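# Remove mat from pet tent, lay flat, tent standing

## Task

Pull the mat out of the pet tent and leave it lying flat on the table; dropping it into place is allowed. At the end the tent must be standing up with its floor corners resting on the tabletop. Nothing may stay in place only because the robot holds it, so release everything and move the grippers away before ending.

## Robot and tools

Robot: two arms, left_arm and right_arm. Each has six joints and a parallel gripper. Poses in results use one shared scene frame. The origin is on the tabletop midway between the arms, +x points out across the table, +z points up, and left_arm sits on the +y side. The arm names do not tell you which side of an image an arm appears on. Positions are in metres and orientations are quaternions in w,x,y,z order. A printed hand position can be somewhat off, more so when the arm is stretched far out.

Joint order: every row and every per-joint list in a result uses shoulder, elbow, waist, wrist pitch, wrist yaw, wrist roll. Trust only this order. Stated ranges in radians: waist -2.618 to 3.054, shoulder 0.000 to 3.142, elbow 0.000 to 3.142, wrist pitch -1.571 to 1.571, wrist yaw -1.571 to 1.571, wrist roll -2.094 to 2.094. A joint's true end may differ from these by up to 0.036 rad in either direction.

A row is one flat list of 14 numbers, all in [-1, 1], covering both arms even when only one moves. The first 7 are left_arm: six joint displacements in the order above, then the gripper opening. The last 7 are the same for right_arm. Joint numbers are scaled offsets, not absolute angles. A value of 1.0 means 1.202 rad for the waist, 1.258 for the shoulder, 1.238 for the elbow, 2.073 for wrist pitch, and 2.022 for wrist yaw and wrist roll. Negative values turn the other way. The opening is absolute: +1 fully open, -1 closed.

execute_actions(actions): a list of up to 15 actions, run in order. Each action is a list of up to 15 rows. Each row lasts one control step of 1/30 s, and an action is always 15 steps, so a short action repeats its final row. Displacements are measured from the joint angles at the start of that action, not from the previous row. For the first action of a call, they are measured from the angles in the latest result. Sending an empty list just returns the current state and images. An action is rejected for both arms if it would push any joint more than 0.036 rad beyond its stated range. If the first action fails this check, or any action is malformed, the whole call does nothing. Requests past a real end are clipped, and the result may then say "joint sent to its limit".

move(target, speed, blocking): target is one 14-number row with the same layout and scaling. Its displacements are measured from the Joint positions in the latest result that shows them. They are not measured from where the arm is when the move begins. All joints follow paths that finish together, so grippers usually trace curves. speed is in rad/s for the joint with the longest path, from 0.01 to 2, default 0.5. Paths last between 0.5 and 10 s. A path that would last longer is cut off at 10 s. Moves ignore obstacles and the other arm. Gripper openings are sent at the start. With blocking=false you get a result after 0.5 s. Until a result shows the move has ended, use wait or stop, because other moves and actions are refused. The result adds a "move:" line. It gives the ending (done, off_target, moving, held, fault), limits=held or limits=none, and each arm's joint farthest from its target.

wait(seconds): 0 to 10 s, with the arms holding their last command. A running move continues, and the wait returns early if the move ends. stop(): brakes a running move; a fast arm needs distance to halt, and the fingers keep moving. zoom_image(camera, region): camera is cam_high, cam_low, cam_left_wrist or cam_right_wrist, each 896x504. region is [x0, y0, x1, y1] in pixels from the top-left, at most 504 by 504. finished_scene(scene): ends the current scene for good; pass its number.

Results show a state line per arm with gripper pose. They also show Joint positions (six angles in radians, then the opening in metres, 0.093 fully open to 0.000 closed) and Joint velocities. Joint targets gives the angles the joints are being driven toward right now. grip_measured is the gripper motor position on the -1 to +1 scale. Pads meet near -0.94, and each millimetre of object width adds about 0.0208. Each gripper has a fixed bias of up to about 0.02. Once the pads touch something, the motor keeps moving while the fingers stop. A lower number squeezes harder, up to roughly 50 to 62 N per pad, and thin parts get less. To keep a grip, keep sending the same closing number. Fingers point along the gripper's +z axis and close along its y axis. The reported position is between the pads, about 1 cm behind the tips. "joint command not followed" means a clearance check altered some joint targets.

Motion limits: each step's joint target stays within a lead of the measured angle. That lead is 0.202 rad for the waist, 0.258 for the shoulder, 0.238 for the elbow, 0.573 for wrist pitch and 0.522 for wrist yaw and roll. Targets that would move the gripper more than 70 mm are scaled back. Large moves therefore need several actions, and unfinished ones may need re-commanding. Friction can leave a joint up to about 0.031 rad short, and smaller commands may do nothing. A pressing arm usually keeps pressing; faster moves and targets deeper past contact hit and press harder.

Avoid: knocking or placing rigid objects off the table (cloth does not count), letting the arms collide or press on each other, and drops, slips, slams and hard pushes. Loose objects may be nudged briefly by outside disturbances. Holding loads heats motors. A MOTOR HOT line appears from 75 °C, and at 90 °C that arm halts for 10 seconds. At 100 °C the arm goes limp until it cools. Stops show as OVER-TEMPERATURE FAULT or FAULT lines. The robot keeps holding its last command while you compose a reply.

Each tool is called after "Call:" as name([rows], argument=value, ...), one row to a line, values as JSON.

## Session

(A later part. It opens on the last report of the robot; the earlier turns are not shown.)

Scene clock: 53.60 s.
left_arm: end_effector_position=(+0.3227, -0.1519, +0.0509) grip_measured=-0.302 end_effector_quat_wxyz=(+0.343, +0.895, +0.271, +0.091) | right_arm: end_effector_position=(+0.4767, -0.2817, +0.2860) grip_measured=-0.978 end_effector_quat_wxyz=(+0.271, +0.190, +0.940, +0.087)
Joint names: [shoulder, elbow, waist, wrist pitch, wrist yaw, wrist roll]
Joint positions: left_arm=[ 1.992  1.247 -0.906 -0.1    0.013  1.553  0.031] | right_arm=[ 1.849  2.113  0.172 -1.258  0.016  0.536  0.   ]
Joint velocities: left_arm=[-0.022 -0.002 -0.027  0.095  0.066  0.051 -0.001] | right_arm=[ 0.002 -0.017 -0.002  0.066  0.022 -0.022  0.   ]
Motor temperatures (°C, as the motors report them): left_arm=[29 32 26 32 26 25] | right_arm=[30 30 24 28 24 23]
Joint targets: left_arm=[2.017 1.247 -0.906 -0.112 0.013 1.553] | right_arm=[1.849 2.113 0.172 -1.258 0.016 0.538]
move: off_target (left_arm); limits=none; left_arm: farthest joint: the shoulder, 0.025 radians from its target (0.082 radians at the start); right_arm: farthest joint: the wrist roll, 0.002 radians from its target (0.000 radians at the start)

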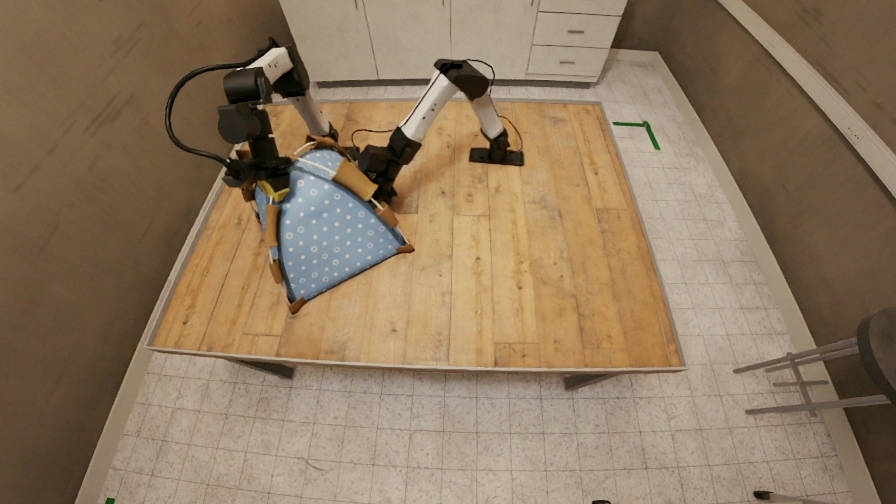

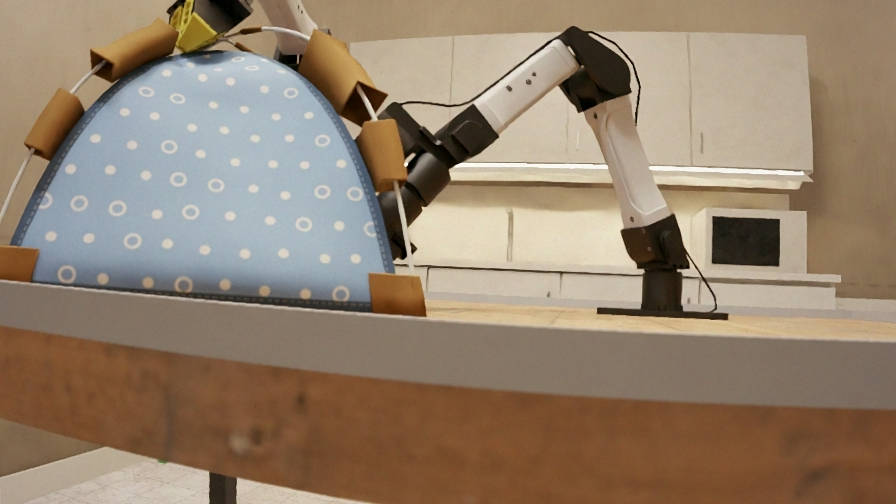

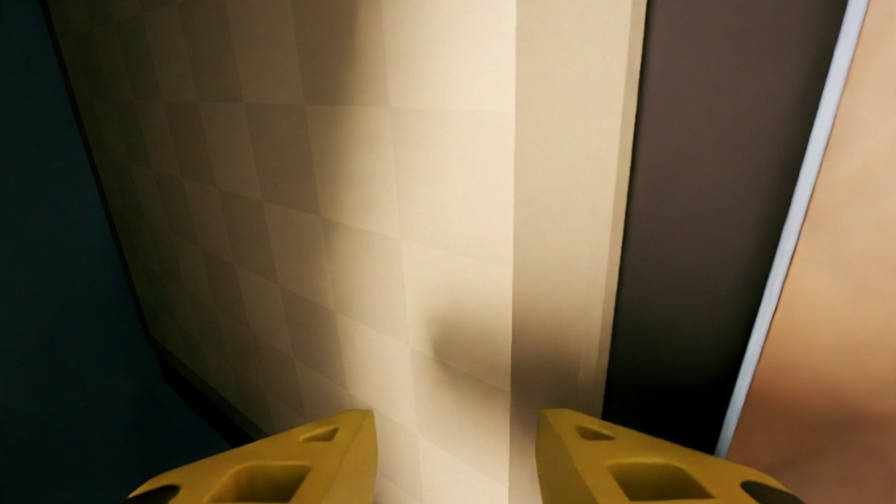

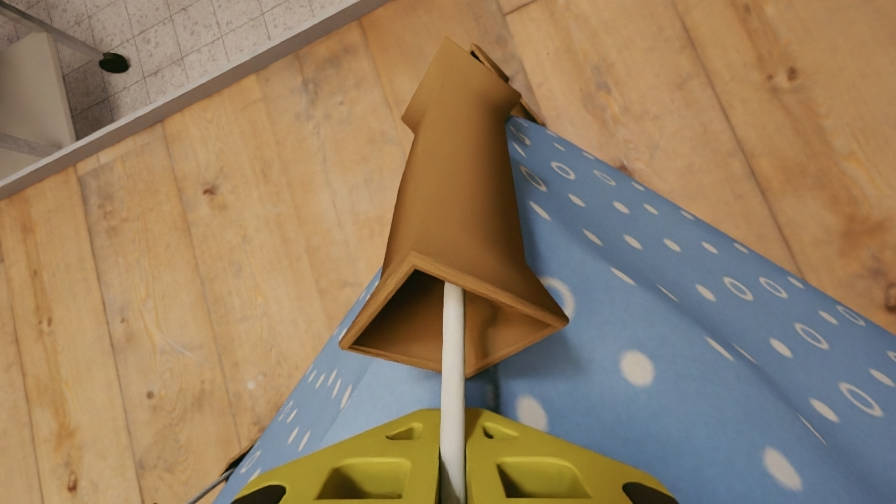

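Call:
move(target=[-0.055,-0.08,0,0,0,0,-0.3,0,0,0,0,0,0,-1], speed=0.15)

Call:
move(target=[0.045,0,0,0,0,0,-0.3,0,0,0,0,0,0,-1], speed=0.1)

Scene clock: 57.33 s.
left_arm: end_effector_position=(+0.3135, -0.1377, +0.0546) grip_measured=-0.302 end_effector_quat_wxyz=(+0.341, +0.896, +0.271, +0.091) | right_arm: end_effector_position=(+0.4767, -0.2817, +0.2862) grip_measured=-0.978 end_effector_quat_wxyz=(+0.271, +0.189, +0.940, +0.087)
Joint names: [shoulder, elbow, waist, wrist pitch, wrist yaw, wrist roll]
Joint positions: left_arm=[ 1.93   1.176 -0.906 -0.096  0.013  1.553  0.031] | right_arm=[ 1.849  2.114  0.172 -1.258  0.016  0.534  0.   ]
Joint velocities: left_arm=[-0.017  0.007  0.007  0.066  0.022 -0.007  0.001] | right_arm=[ 0.007  0.012  0.012 -0.007 -0.007 -0.037  0.   ]
Motor temperatures (°C, as the motors report them): left_arm=[29 32 26 32 26 25] | right_arm=[30 30 24 28 24 23]
Joint targets: left_arm=[1.923 1.148 -0.906 -0.101 0.013 1.553] | right_arm=[1.849 2.114 0.172 -1.258 0.016 0.536]
move: off_target (left_arm); limits=none; left_arm: farthest joint: the elbow, 0.028 radians from its target (0.099 radians at the start); right_arm: farthest joint: the wrist roll, 0.002 radians from its target (0.000 radians at the start)

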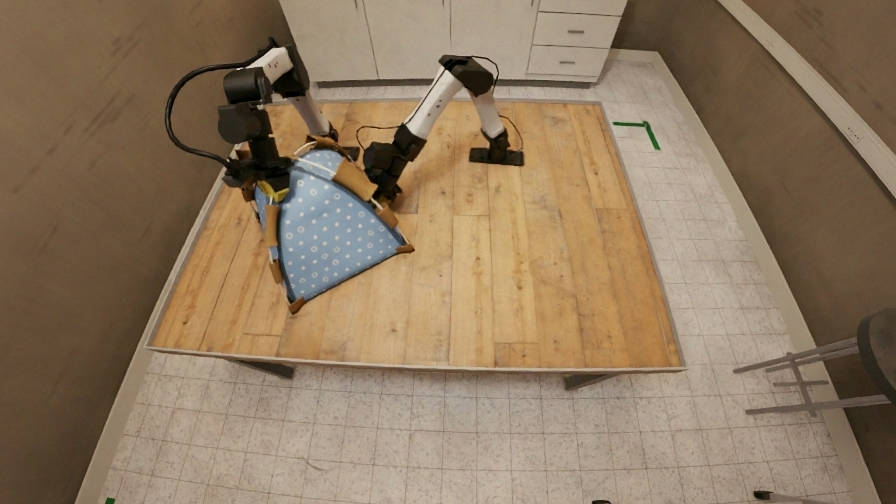

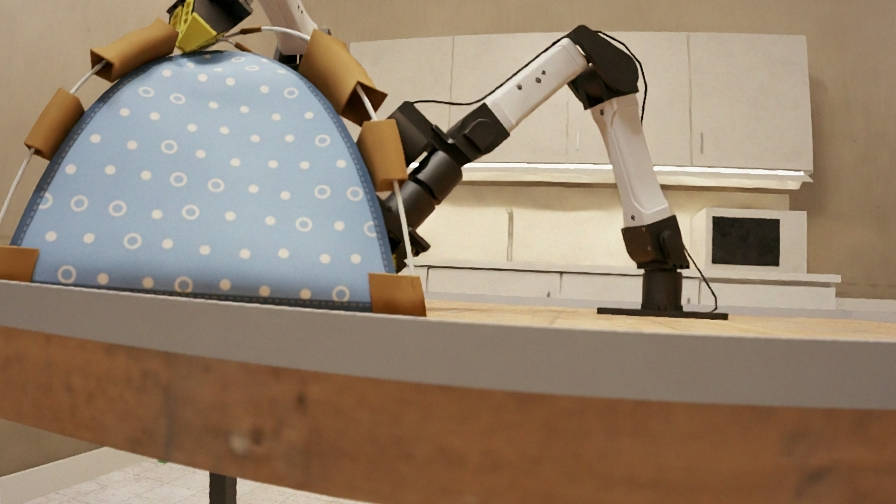

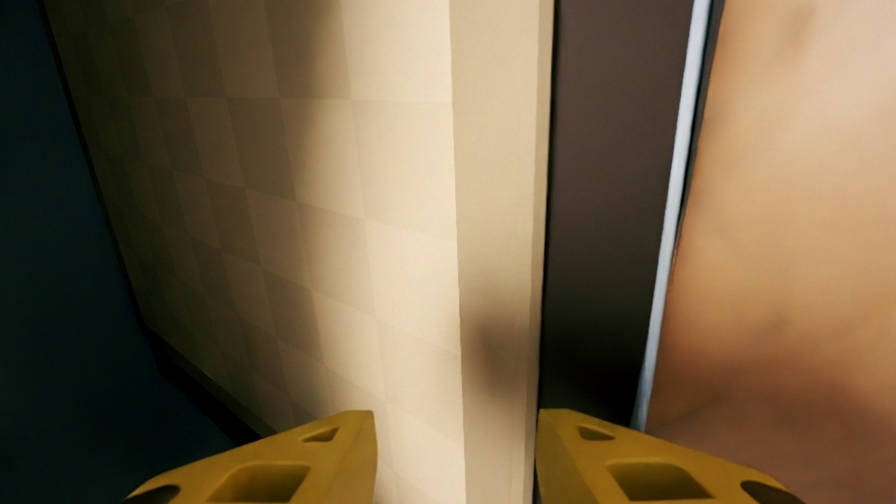

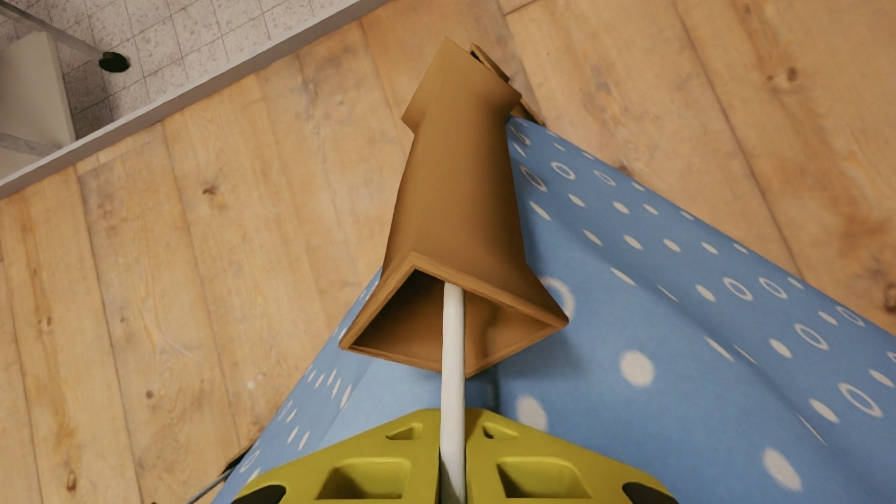

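Scene clock: 58.53 s.
left_arm: end_effector_position=(+0.3163, -0.1420, +0.0507) grip_measured=-0.302 end_effector_quat_wxyz=(+0.348, +0.893, +0.270, +0.093) | right_arm: end_effector_position=(+0.4767, -0.2817, +0.2860) grip_measured=-0.978 end_effector_quat_wxyz=(+0.271, +0.189, +0.940, +0.087)
Joint names: [shoulder, elbow, waist, wrist pitch, wrist yaw, wrist roll]
Joint positions: left_arm=[ 1.95   1.176 -0.906 -0.061  0.013  1.553  0.031] | right_arm=[ 1.849  2.113  0.172 -1.258  0.016  0.533  0.   ]
Joint velocities: left_arm=[-0.012 -0.002 -0.012 -0.037  0.022 -0.007  0.001] | right_arm=[-0.002 -0.007 -0.002 -0.066 -0.037 -0.022  0.   ]
Motor temperatures (°C, as the motors report them): left_arm=[30 32 26 32 26 25] | right_arm=[31 30 24 28 24 23]
Joint targets: left_arm=[1.987 1.176 -0.906 -0.096 0.013 1.553] | right_arm=[1.849 2.113 0.172 -1.258 0.016 0.534]
move: off_target (left_arm); limits=none; left_arm: farthest joint: the shoulder, 0.037 radians from its target (0.057 radians at the start); right_arm: farthest joint: the elbow, 0.001 radians from its target (0.000 radians at the start)

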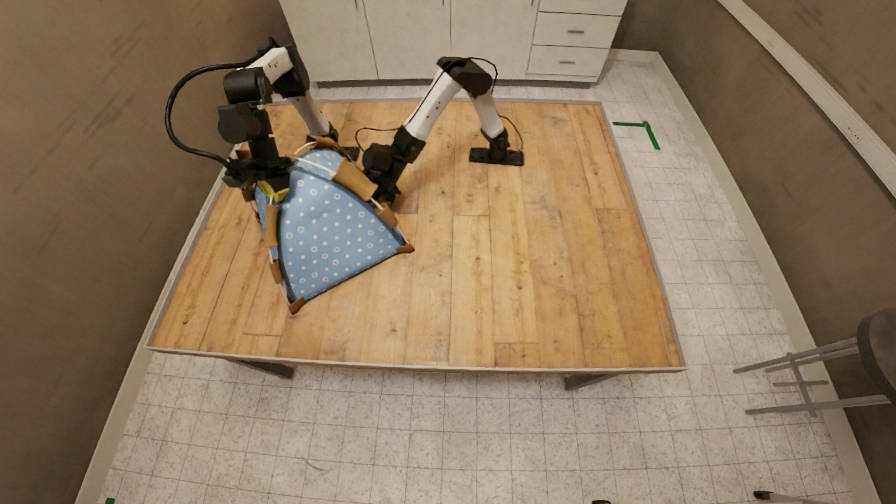

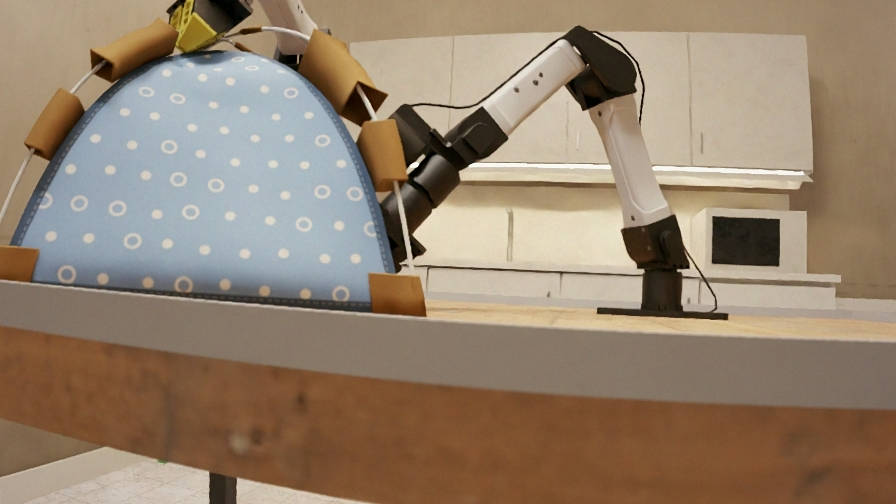

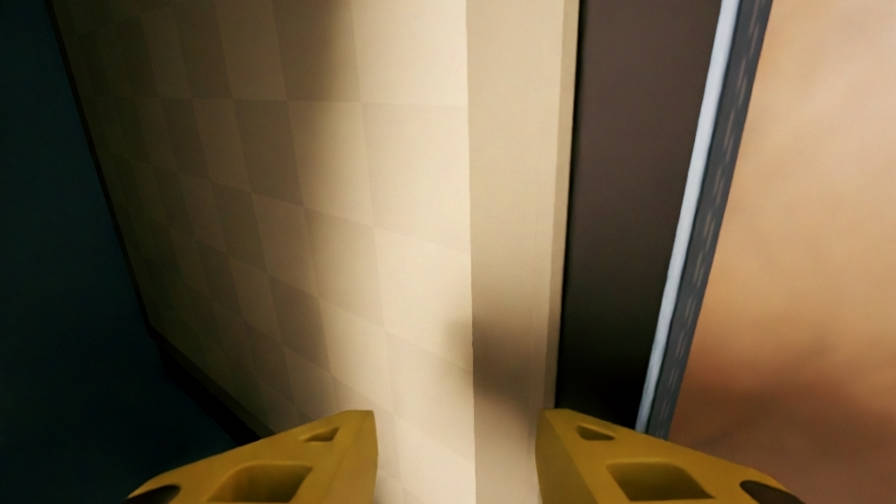

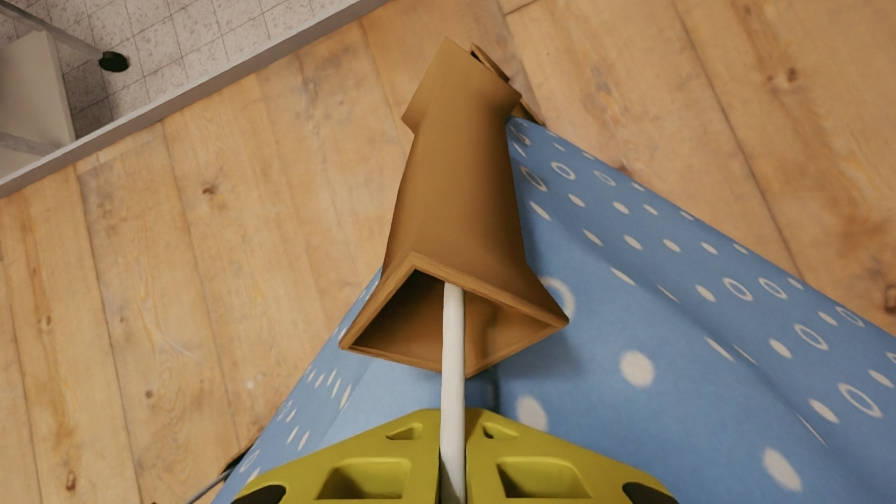

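Call:
move(target=[0.145,0.345,0,-0.275,0,0,-0.3,0,0,0,0,0,0,-1], speed=0.3)

Call:
move(target=[0.045,0,0,-0.012,0,0,-0.3,0,0,0,0,0,0,-1], speed=0.1)

Scene clock: 64.67 s.
left_arm: end_effector_position=(+0.3171, -0.1433, +0.0482) grip_measured=-0.302 end_effector_quat_wxyz=(+0.208, +0.935, +0.284, +0.052) | right_arm: end_effector_position=(+0.4767, -0.2817, +0.2862) grip_measured=-0.978 end_effector_quat_wxyz=(+0.271, +0.188, +0.940, +0.087)
Joint names: [shoulder, elbow, waist, wrist pitch, wrist yaw, wrist roll]
Joint positions: left_arm=[ 2.111  1.583 -0.906 -0.611  0.013  1.553  0.031] | right_arm=[ 1.849  2.114  0.172 -1.258  0.016  0.532  0.   ]
Joint velocities: left_arm=[-0.002 -0.007 -0.007  0.051 -0.037 -0.037 -0.001] | right_arm=[ 0.007 -0.002  0.002  0.022  0.007  0.007  0.   ]
Motor temperatures (°C, as the motors report them): left_arm=[30 32 26 31 26 25] | right_arm=[32 30 24 28 24 23]
Joint targets: left_arm=[2.132 1.603 -0.906 -0.631 0.013 1.553] | right_arm=[1.849 2.114 0.172 -1.258 0.016 0.533]
move: off_target (left_arm); limits=none; left_arm: farthest joint: the shoulder, 0.021 radians from its target (0.182 radians at the start); right_arm: farthest joint: the elbow, 0.001 radians from its target (0.000 radians at the start)

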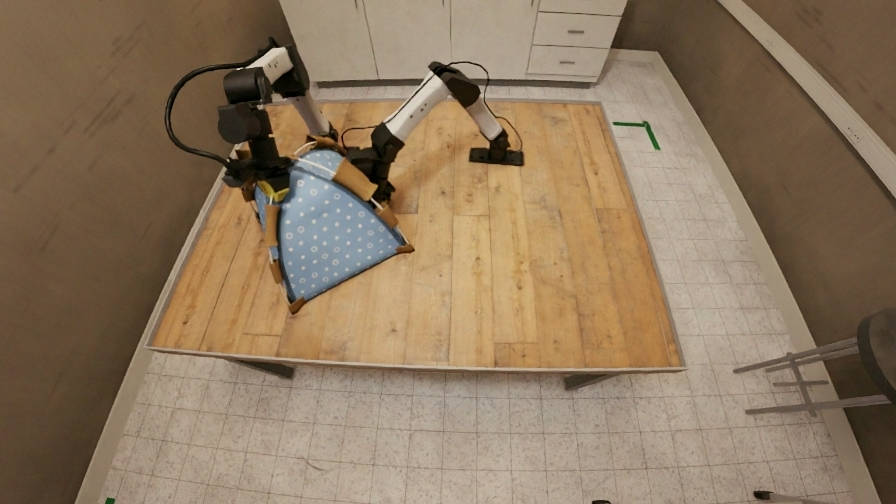

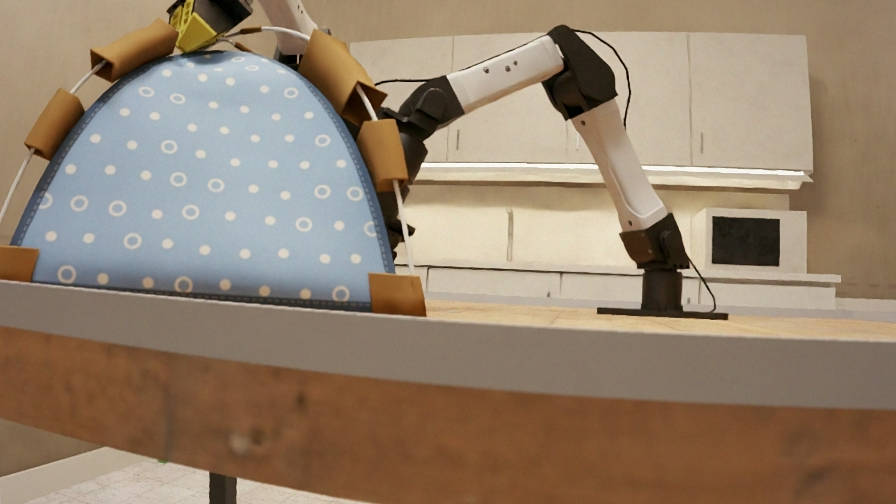

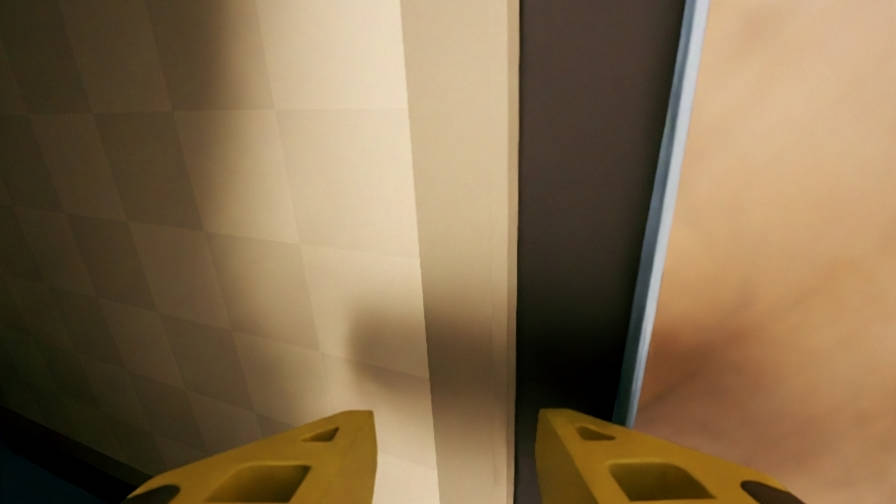

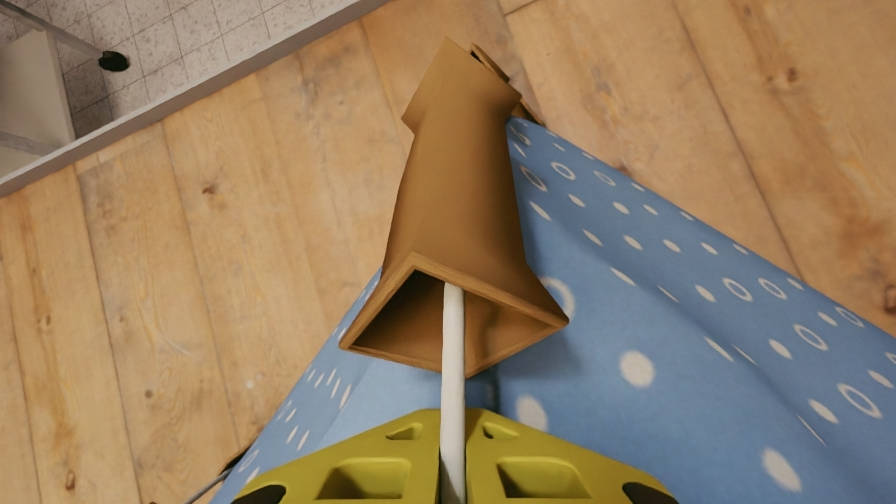

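Scene clock: 65.57 s.
left_arm: end_effector_position=(+0.3149, -0.1398, +0.0296) grip_measured=-0.302 end_effector_quat_wxyz=(+0.187, +0.939, +0.285, +0.047) | right_arm: end_effector_position=(+0.4767, -0.2817, +0.2860) grip_measured=-0.978 end_effector_quat_wxyz=(+0.271, +0.188, +0.940, +0.086)
Joint names: [shoulder, elbow, waist, wrist pitch, wrist yaw, wrist roll]
Joint positions: left_arm=[ 2.149  1.583 -0.906 -0.618  0.013  1.553  0.031] | right_arm=[ 1.849  2.113  0.172 -1.258  0.016  0.531  0.   ]
Joint velocities: left_arm=[ 0.002 -0.007 -0.012 -0.081 -0.022  0.066  0.   ] | right_arm=[-0.002 -0.002  0.007  0.022 -0.007 -0.007  0.   ]
Motor temperatures (°C, as the motors report them): left_arm=[30 32 26 31 26 25] | right_arm=[32 30 24 28 24 23]
Joint targets: left_arm=[2.168 1.583 -0.906 -0.636 0.013 1.553] | right_arm=[1.849 2.113 0.172 -1.258 0.016 0.532]
move: done; limits=none; left_arm: farthest joint: the shoulder, 0.019 radians from its target (0.057 radians at the start); right_arm: farthest joint: the elbow, 0.001 radians from its target (0.000 radians at the start)

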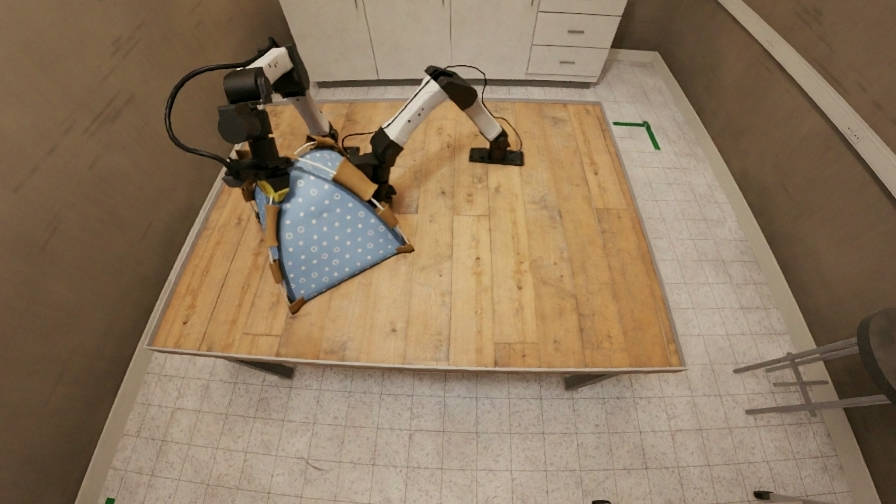

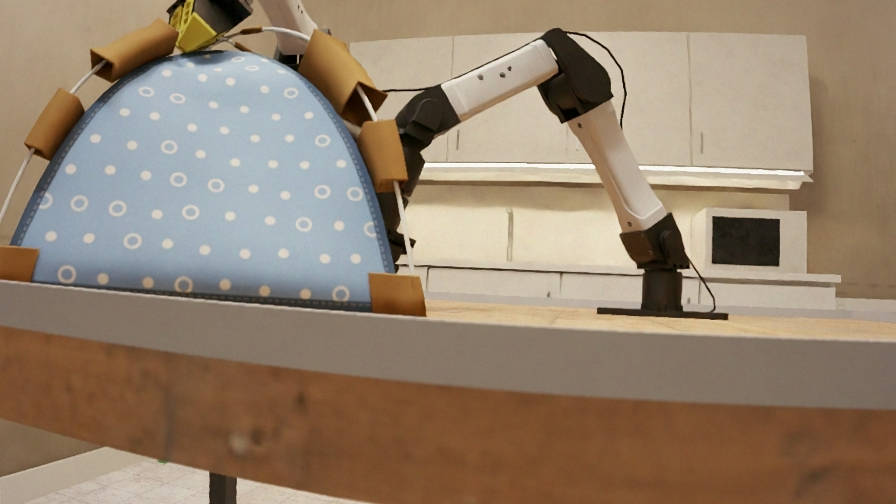

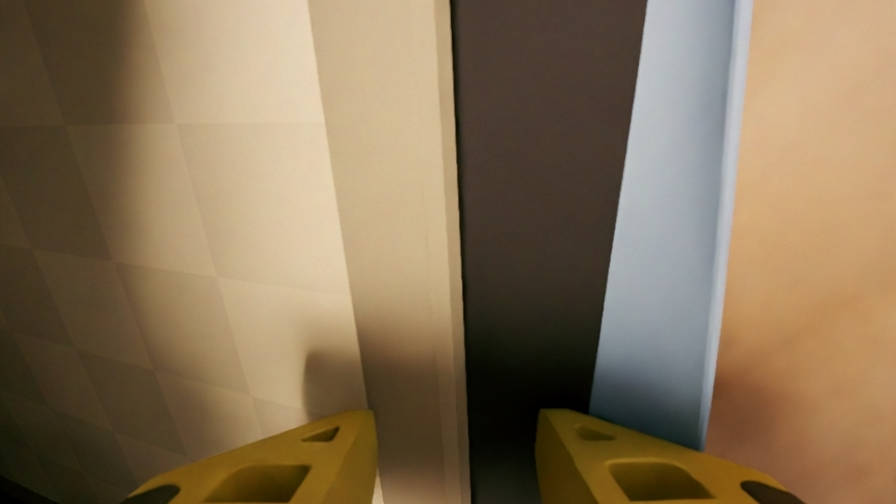

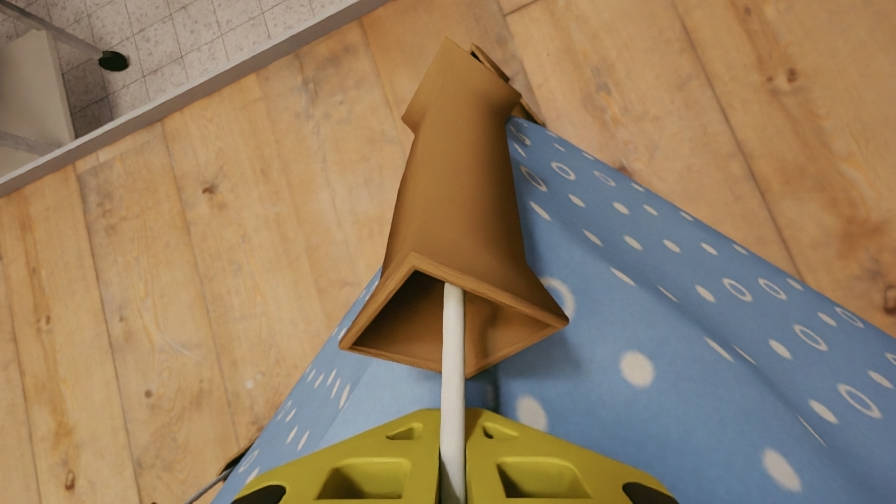

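Inside the lip now. Slide forward along the floor while flattening.

Call:
move(target=[0.075,0,0,0.085,0,0,-0.3,0,0,0,0,0,0,-1], speed=0.12)

Call:
move(target=[0.03,0,0,0,0,0,-1,0,0,0,0,0,0,-1])

Call:
move(target=[-0.07,0,0,0,0,0,-1,0,0,0,0,0,0,-1], speed=0.15)

Scene clock: 71.60 s.
left_arm: end_effector_position=(+0.3301, -0.1633, +0.0295) grip_measured=-0.302 end_effector_quat_wxyz=(+0.239, +0.927, +0.281, +0.061) | right_arm: end_effector_position=(+0.4767, -0.2817, +0.2862) grip_measured=-0.978 end_effector_quat_wxyz=(+0.271, +0.187, +0.940, +0.086)
Joint names: [shoulder, elbow, waist, wrist pitch, wrist yaw, wrist roll]
Joint positions: left_arm=[ 2.179  1.583 -0.906 -0.478  0.013  1.553  0.031] | right_arm=[ 1.849  2.114  0.172 -1.258  0.016  0.53   0.   ]
Joint velocities: left_arm=[-0.007  0.012  0.007  0.081 -0.007 -0.007  0.001] | right_arm=[-0.007 -0.007  0.027 -0.022 -0.037  0.022  0.   ]
Motor temperatures (°C, as the motors report them): left_arm=[31 33 26 31 26 25] | right_arm=[32 31 24 28 24 23]
Joint targets: left_arm=[2.243 1.583 -0.906 -0.441 0.013 1.553] | right_arm=[1.849 2.114 0.172 -1.258 0.016 0.531]
move: off_target (left_arm); limits=none; left_arm: farthest joint: the shoulder, 0.065 radians from its target (0.095 radians at the start); right_arm: farthest joint: the elbow, 0.001 radians from its target (0.001 radians at the start)

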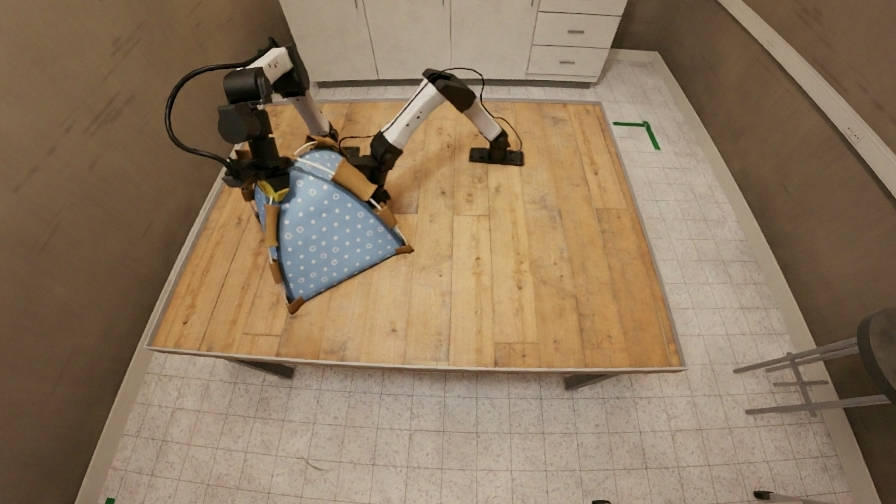

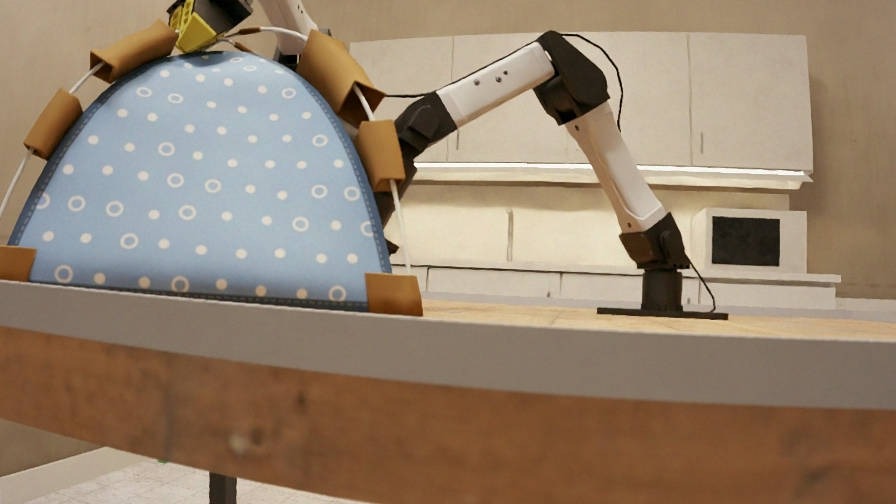

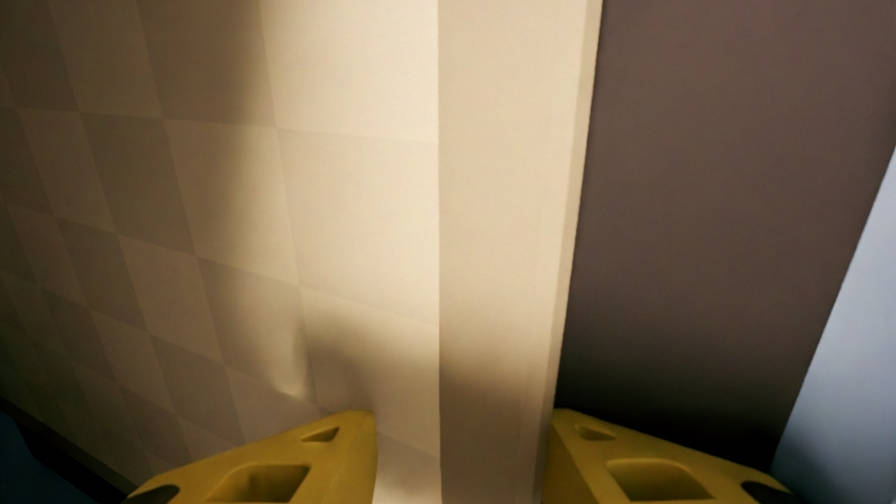

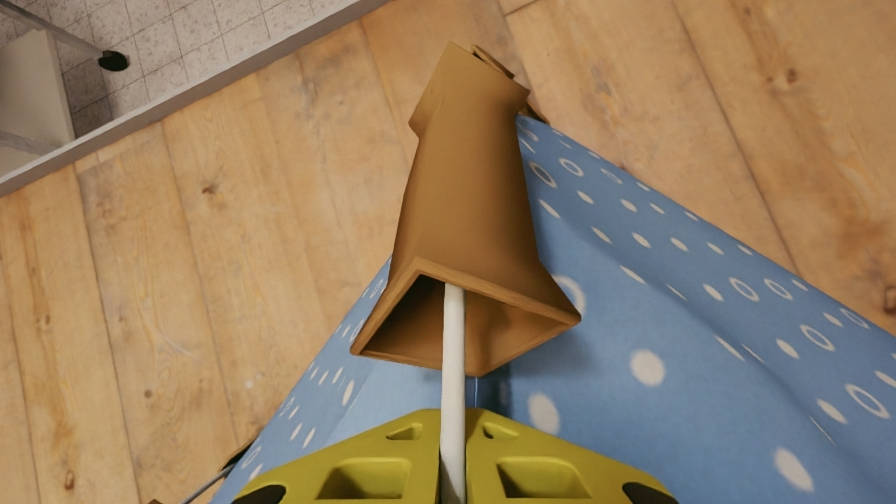

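Scene clock: 72.30 s.
left_arm: end_effector_position=(+0.3316, -0.1655, +0.0328) grip_measured=-0.997 end_effector_quat_wxyz=(+0.245, +0.926, +0.281, +0.064) | right_arm: end_effector_position=(+0.4768, -0.2817, +0.2862) grip_measured=-0.978 end_effector_quat_wxyz=(+0.271, +0.187, +0.940, +0.086)
Joint names: [shoulder, elbow, waist, wrist pitch, wrist yaw, wrist roll]
Joint positions: left_arm=[ 2.175  1.583 -0.906 -0.467  0.013  1.553  0.   ] | right_arm=[ 1.849  2.114  0.172 -1.258  0.016  0.53   0.   ]
Joint velocities: left_arm=[-0.022 -0.002 -0.007 -0.007 -0.007  0.081  0.   ] | right_arm=[-0.002 -0.012 -0.022 -0.007  0.037 -0.037  0.   ]
Motor temperatures (°C, as the motors report them): left_arm=[31 33 26 31 26 25] | right_arm=[32 31 24 28 24 23]
Joint targets: left_arm=[2.216 1.583 -0.906 -0.478 0.013 1.553] | right_arm=[1.849 2.114 0.172 -1.258 0.016 0.530]
move: off_target (left_arm); limits=none; left_arm: farthest joint: the shoulder, 0.042 radians from its target (0.038 radians at the start); right_arm: farthest joint: the waist, 0.000 radians from its target (0.000 radians at the start)

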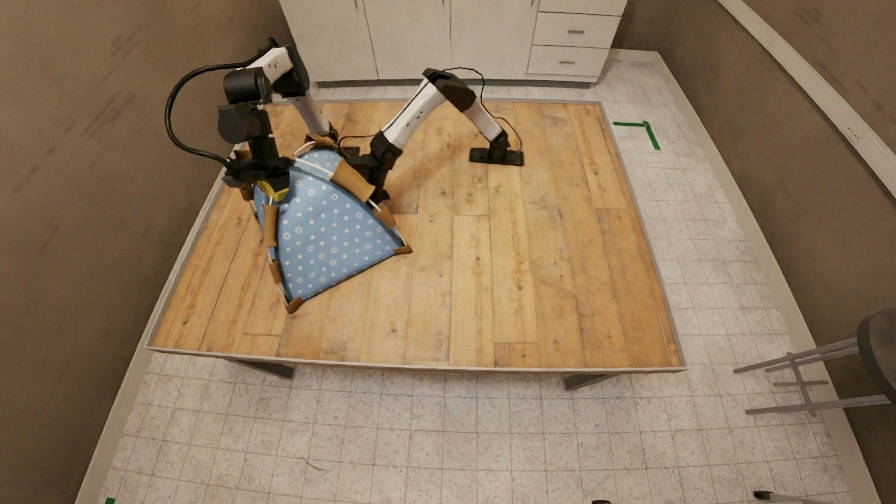

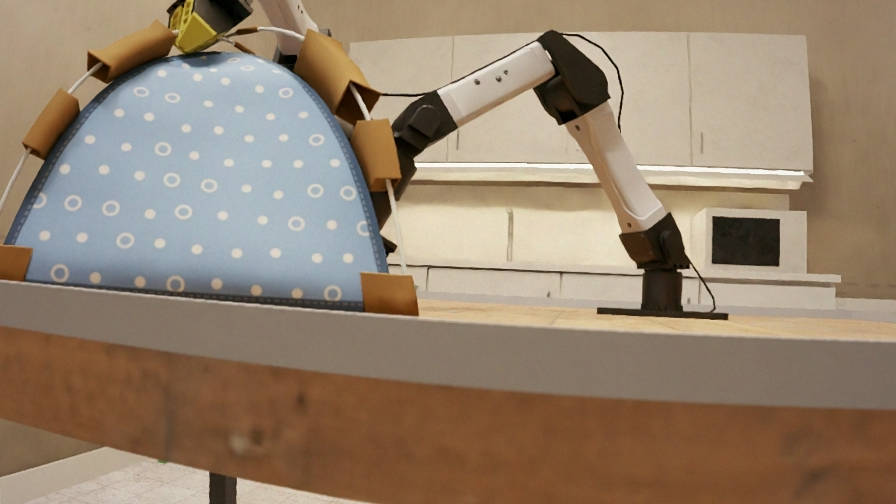

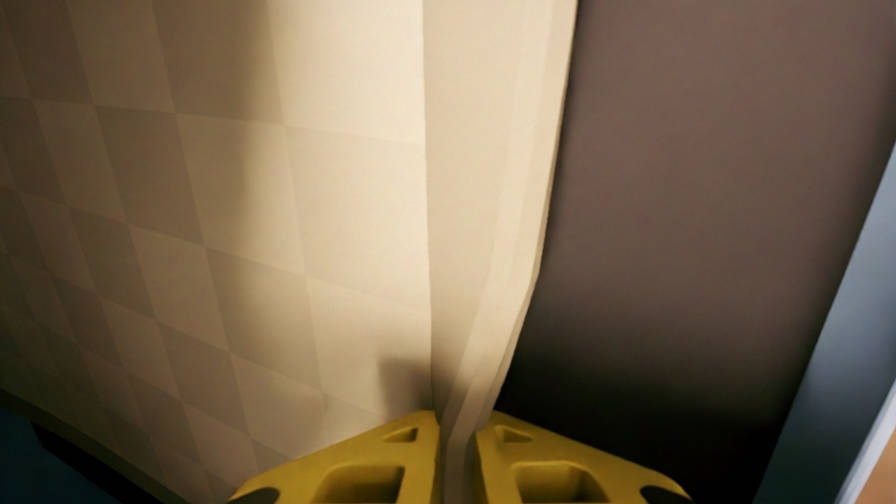

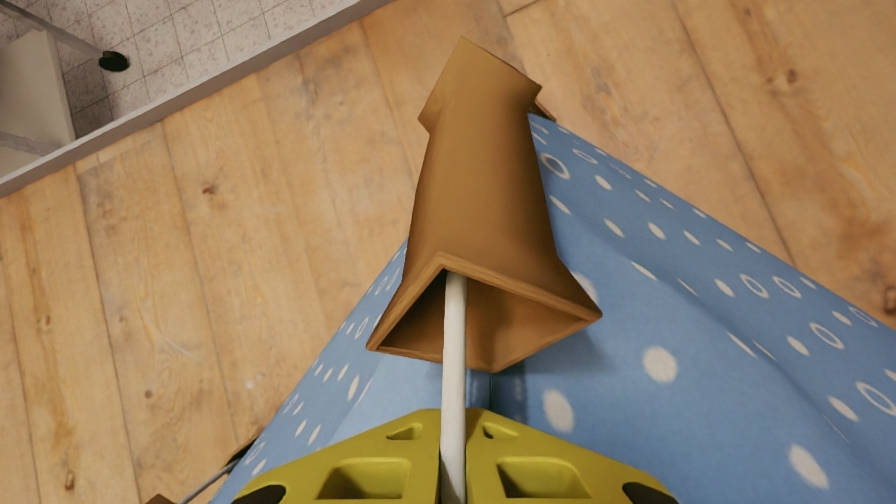

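Scene clock: 73.23 s.
left_arm: end_effector_position=(+0.3345, -0.1699, +0.0767) grip_measured=-0.997 end_effector_quat_wxyz=(+0.286, +0.914, +0.277, +0.075) | right_arm: end_effector_position=(+0.4769, -0.2817, +0.2861) grip_measured=-0.978 end_effector_quat_wxyz=(+0.271, +0.187, +0.940, +0.086)
Joint names: [shoulder, elbow, waist, wrist pitch, wrist yaw, wrist roll]
Joint positions: left_arm=[ 2.089  1.583 -0.906 -0.466  0.013  1.553  0.   ] | right_arm=[ 1.849  2.113  0.172 -1.257  0.016  0.53   0.   ]
Joint velocities: left_arm=[ 0.007  0.012 -0.002  0.037 -0.081  0.007  0.   ] | right_arm=[-0.017 -0.002  0.017 -0.007  0.051  0.007  0.   ]
Motor temperatures (°C, as the motors report them): left_arm=[32 33 26 31 26 25] | right_arm=[33 31 24 28 24 23]
Joint targets: left_arm=[2.087 1.583 -0.906 -0.467 0.013 1.553] | right_arm=[1.849 2.113 0.172 -1.257 0.016 0.530]
move: done; limits=none; left_arm: farthest joint: the shoulder, 0.002 radians from its target (0.088 radians at the start); right_arm: farthest joint: the elbow, 0.001 radians from its target (0.000 radians at the start)

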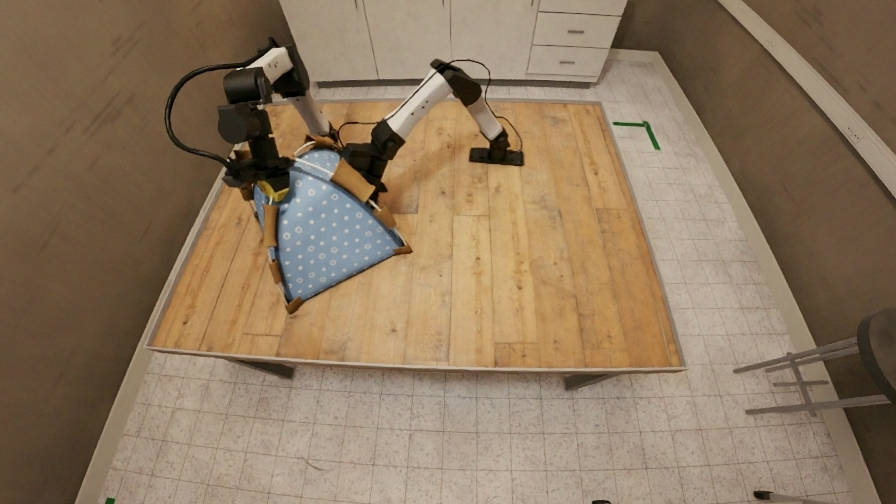

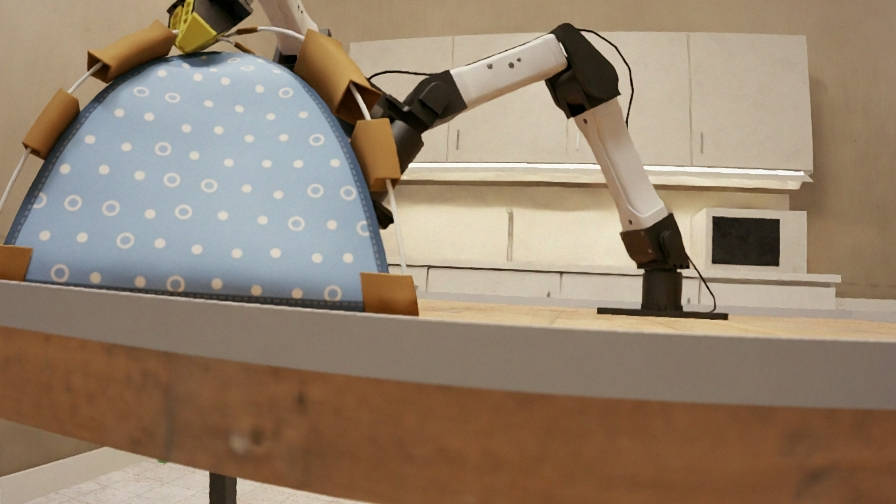

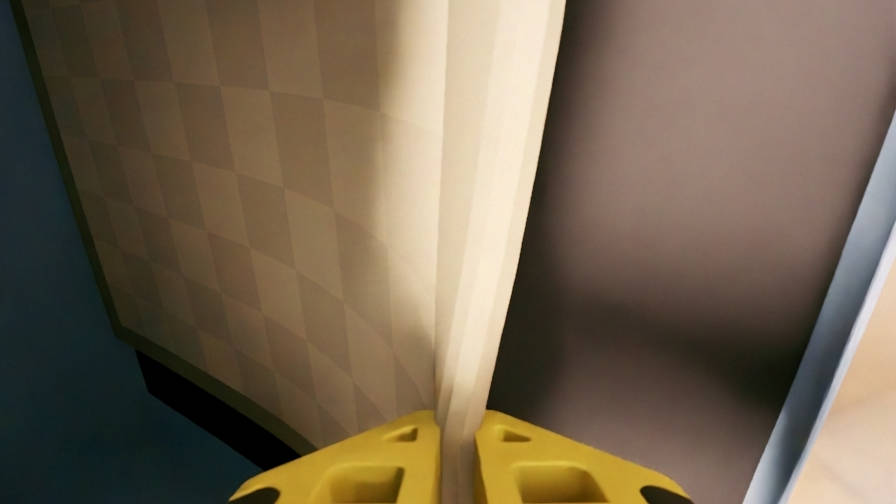

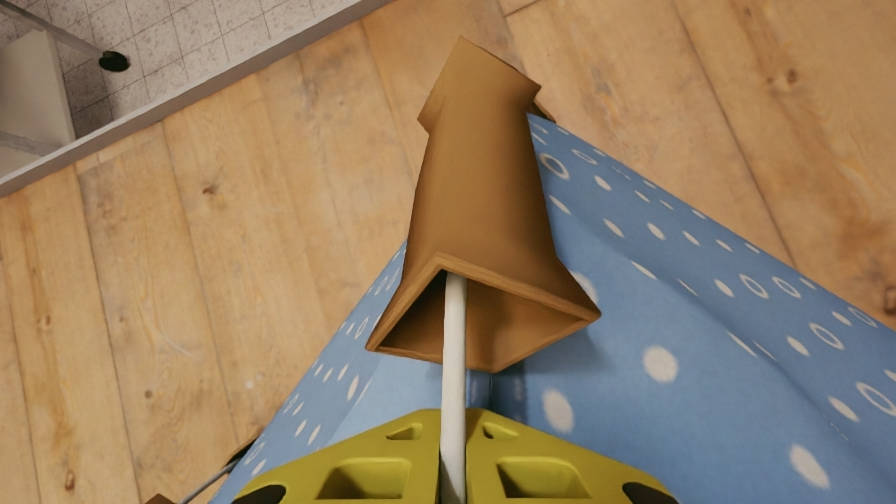

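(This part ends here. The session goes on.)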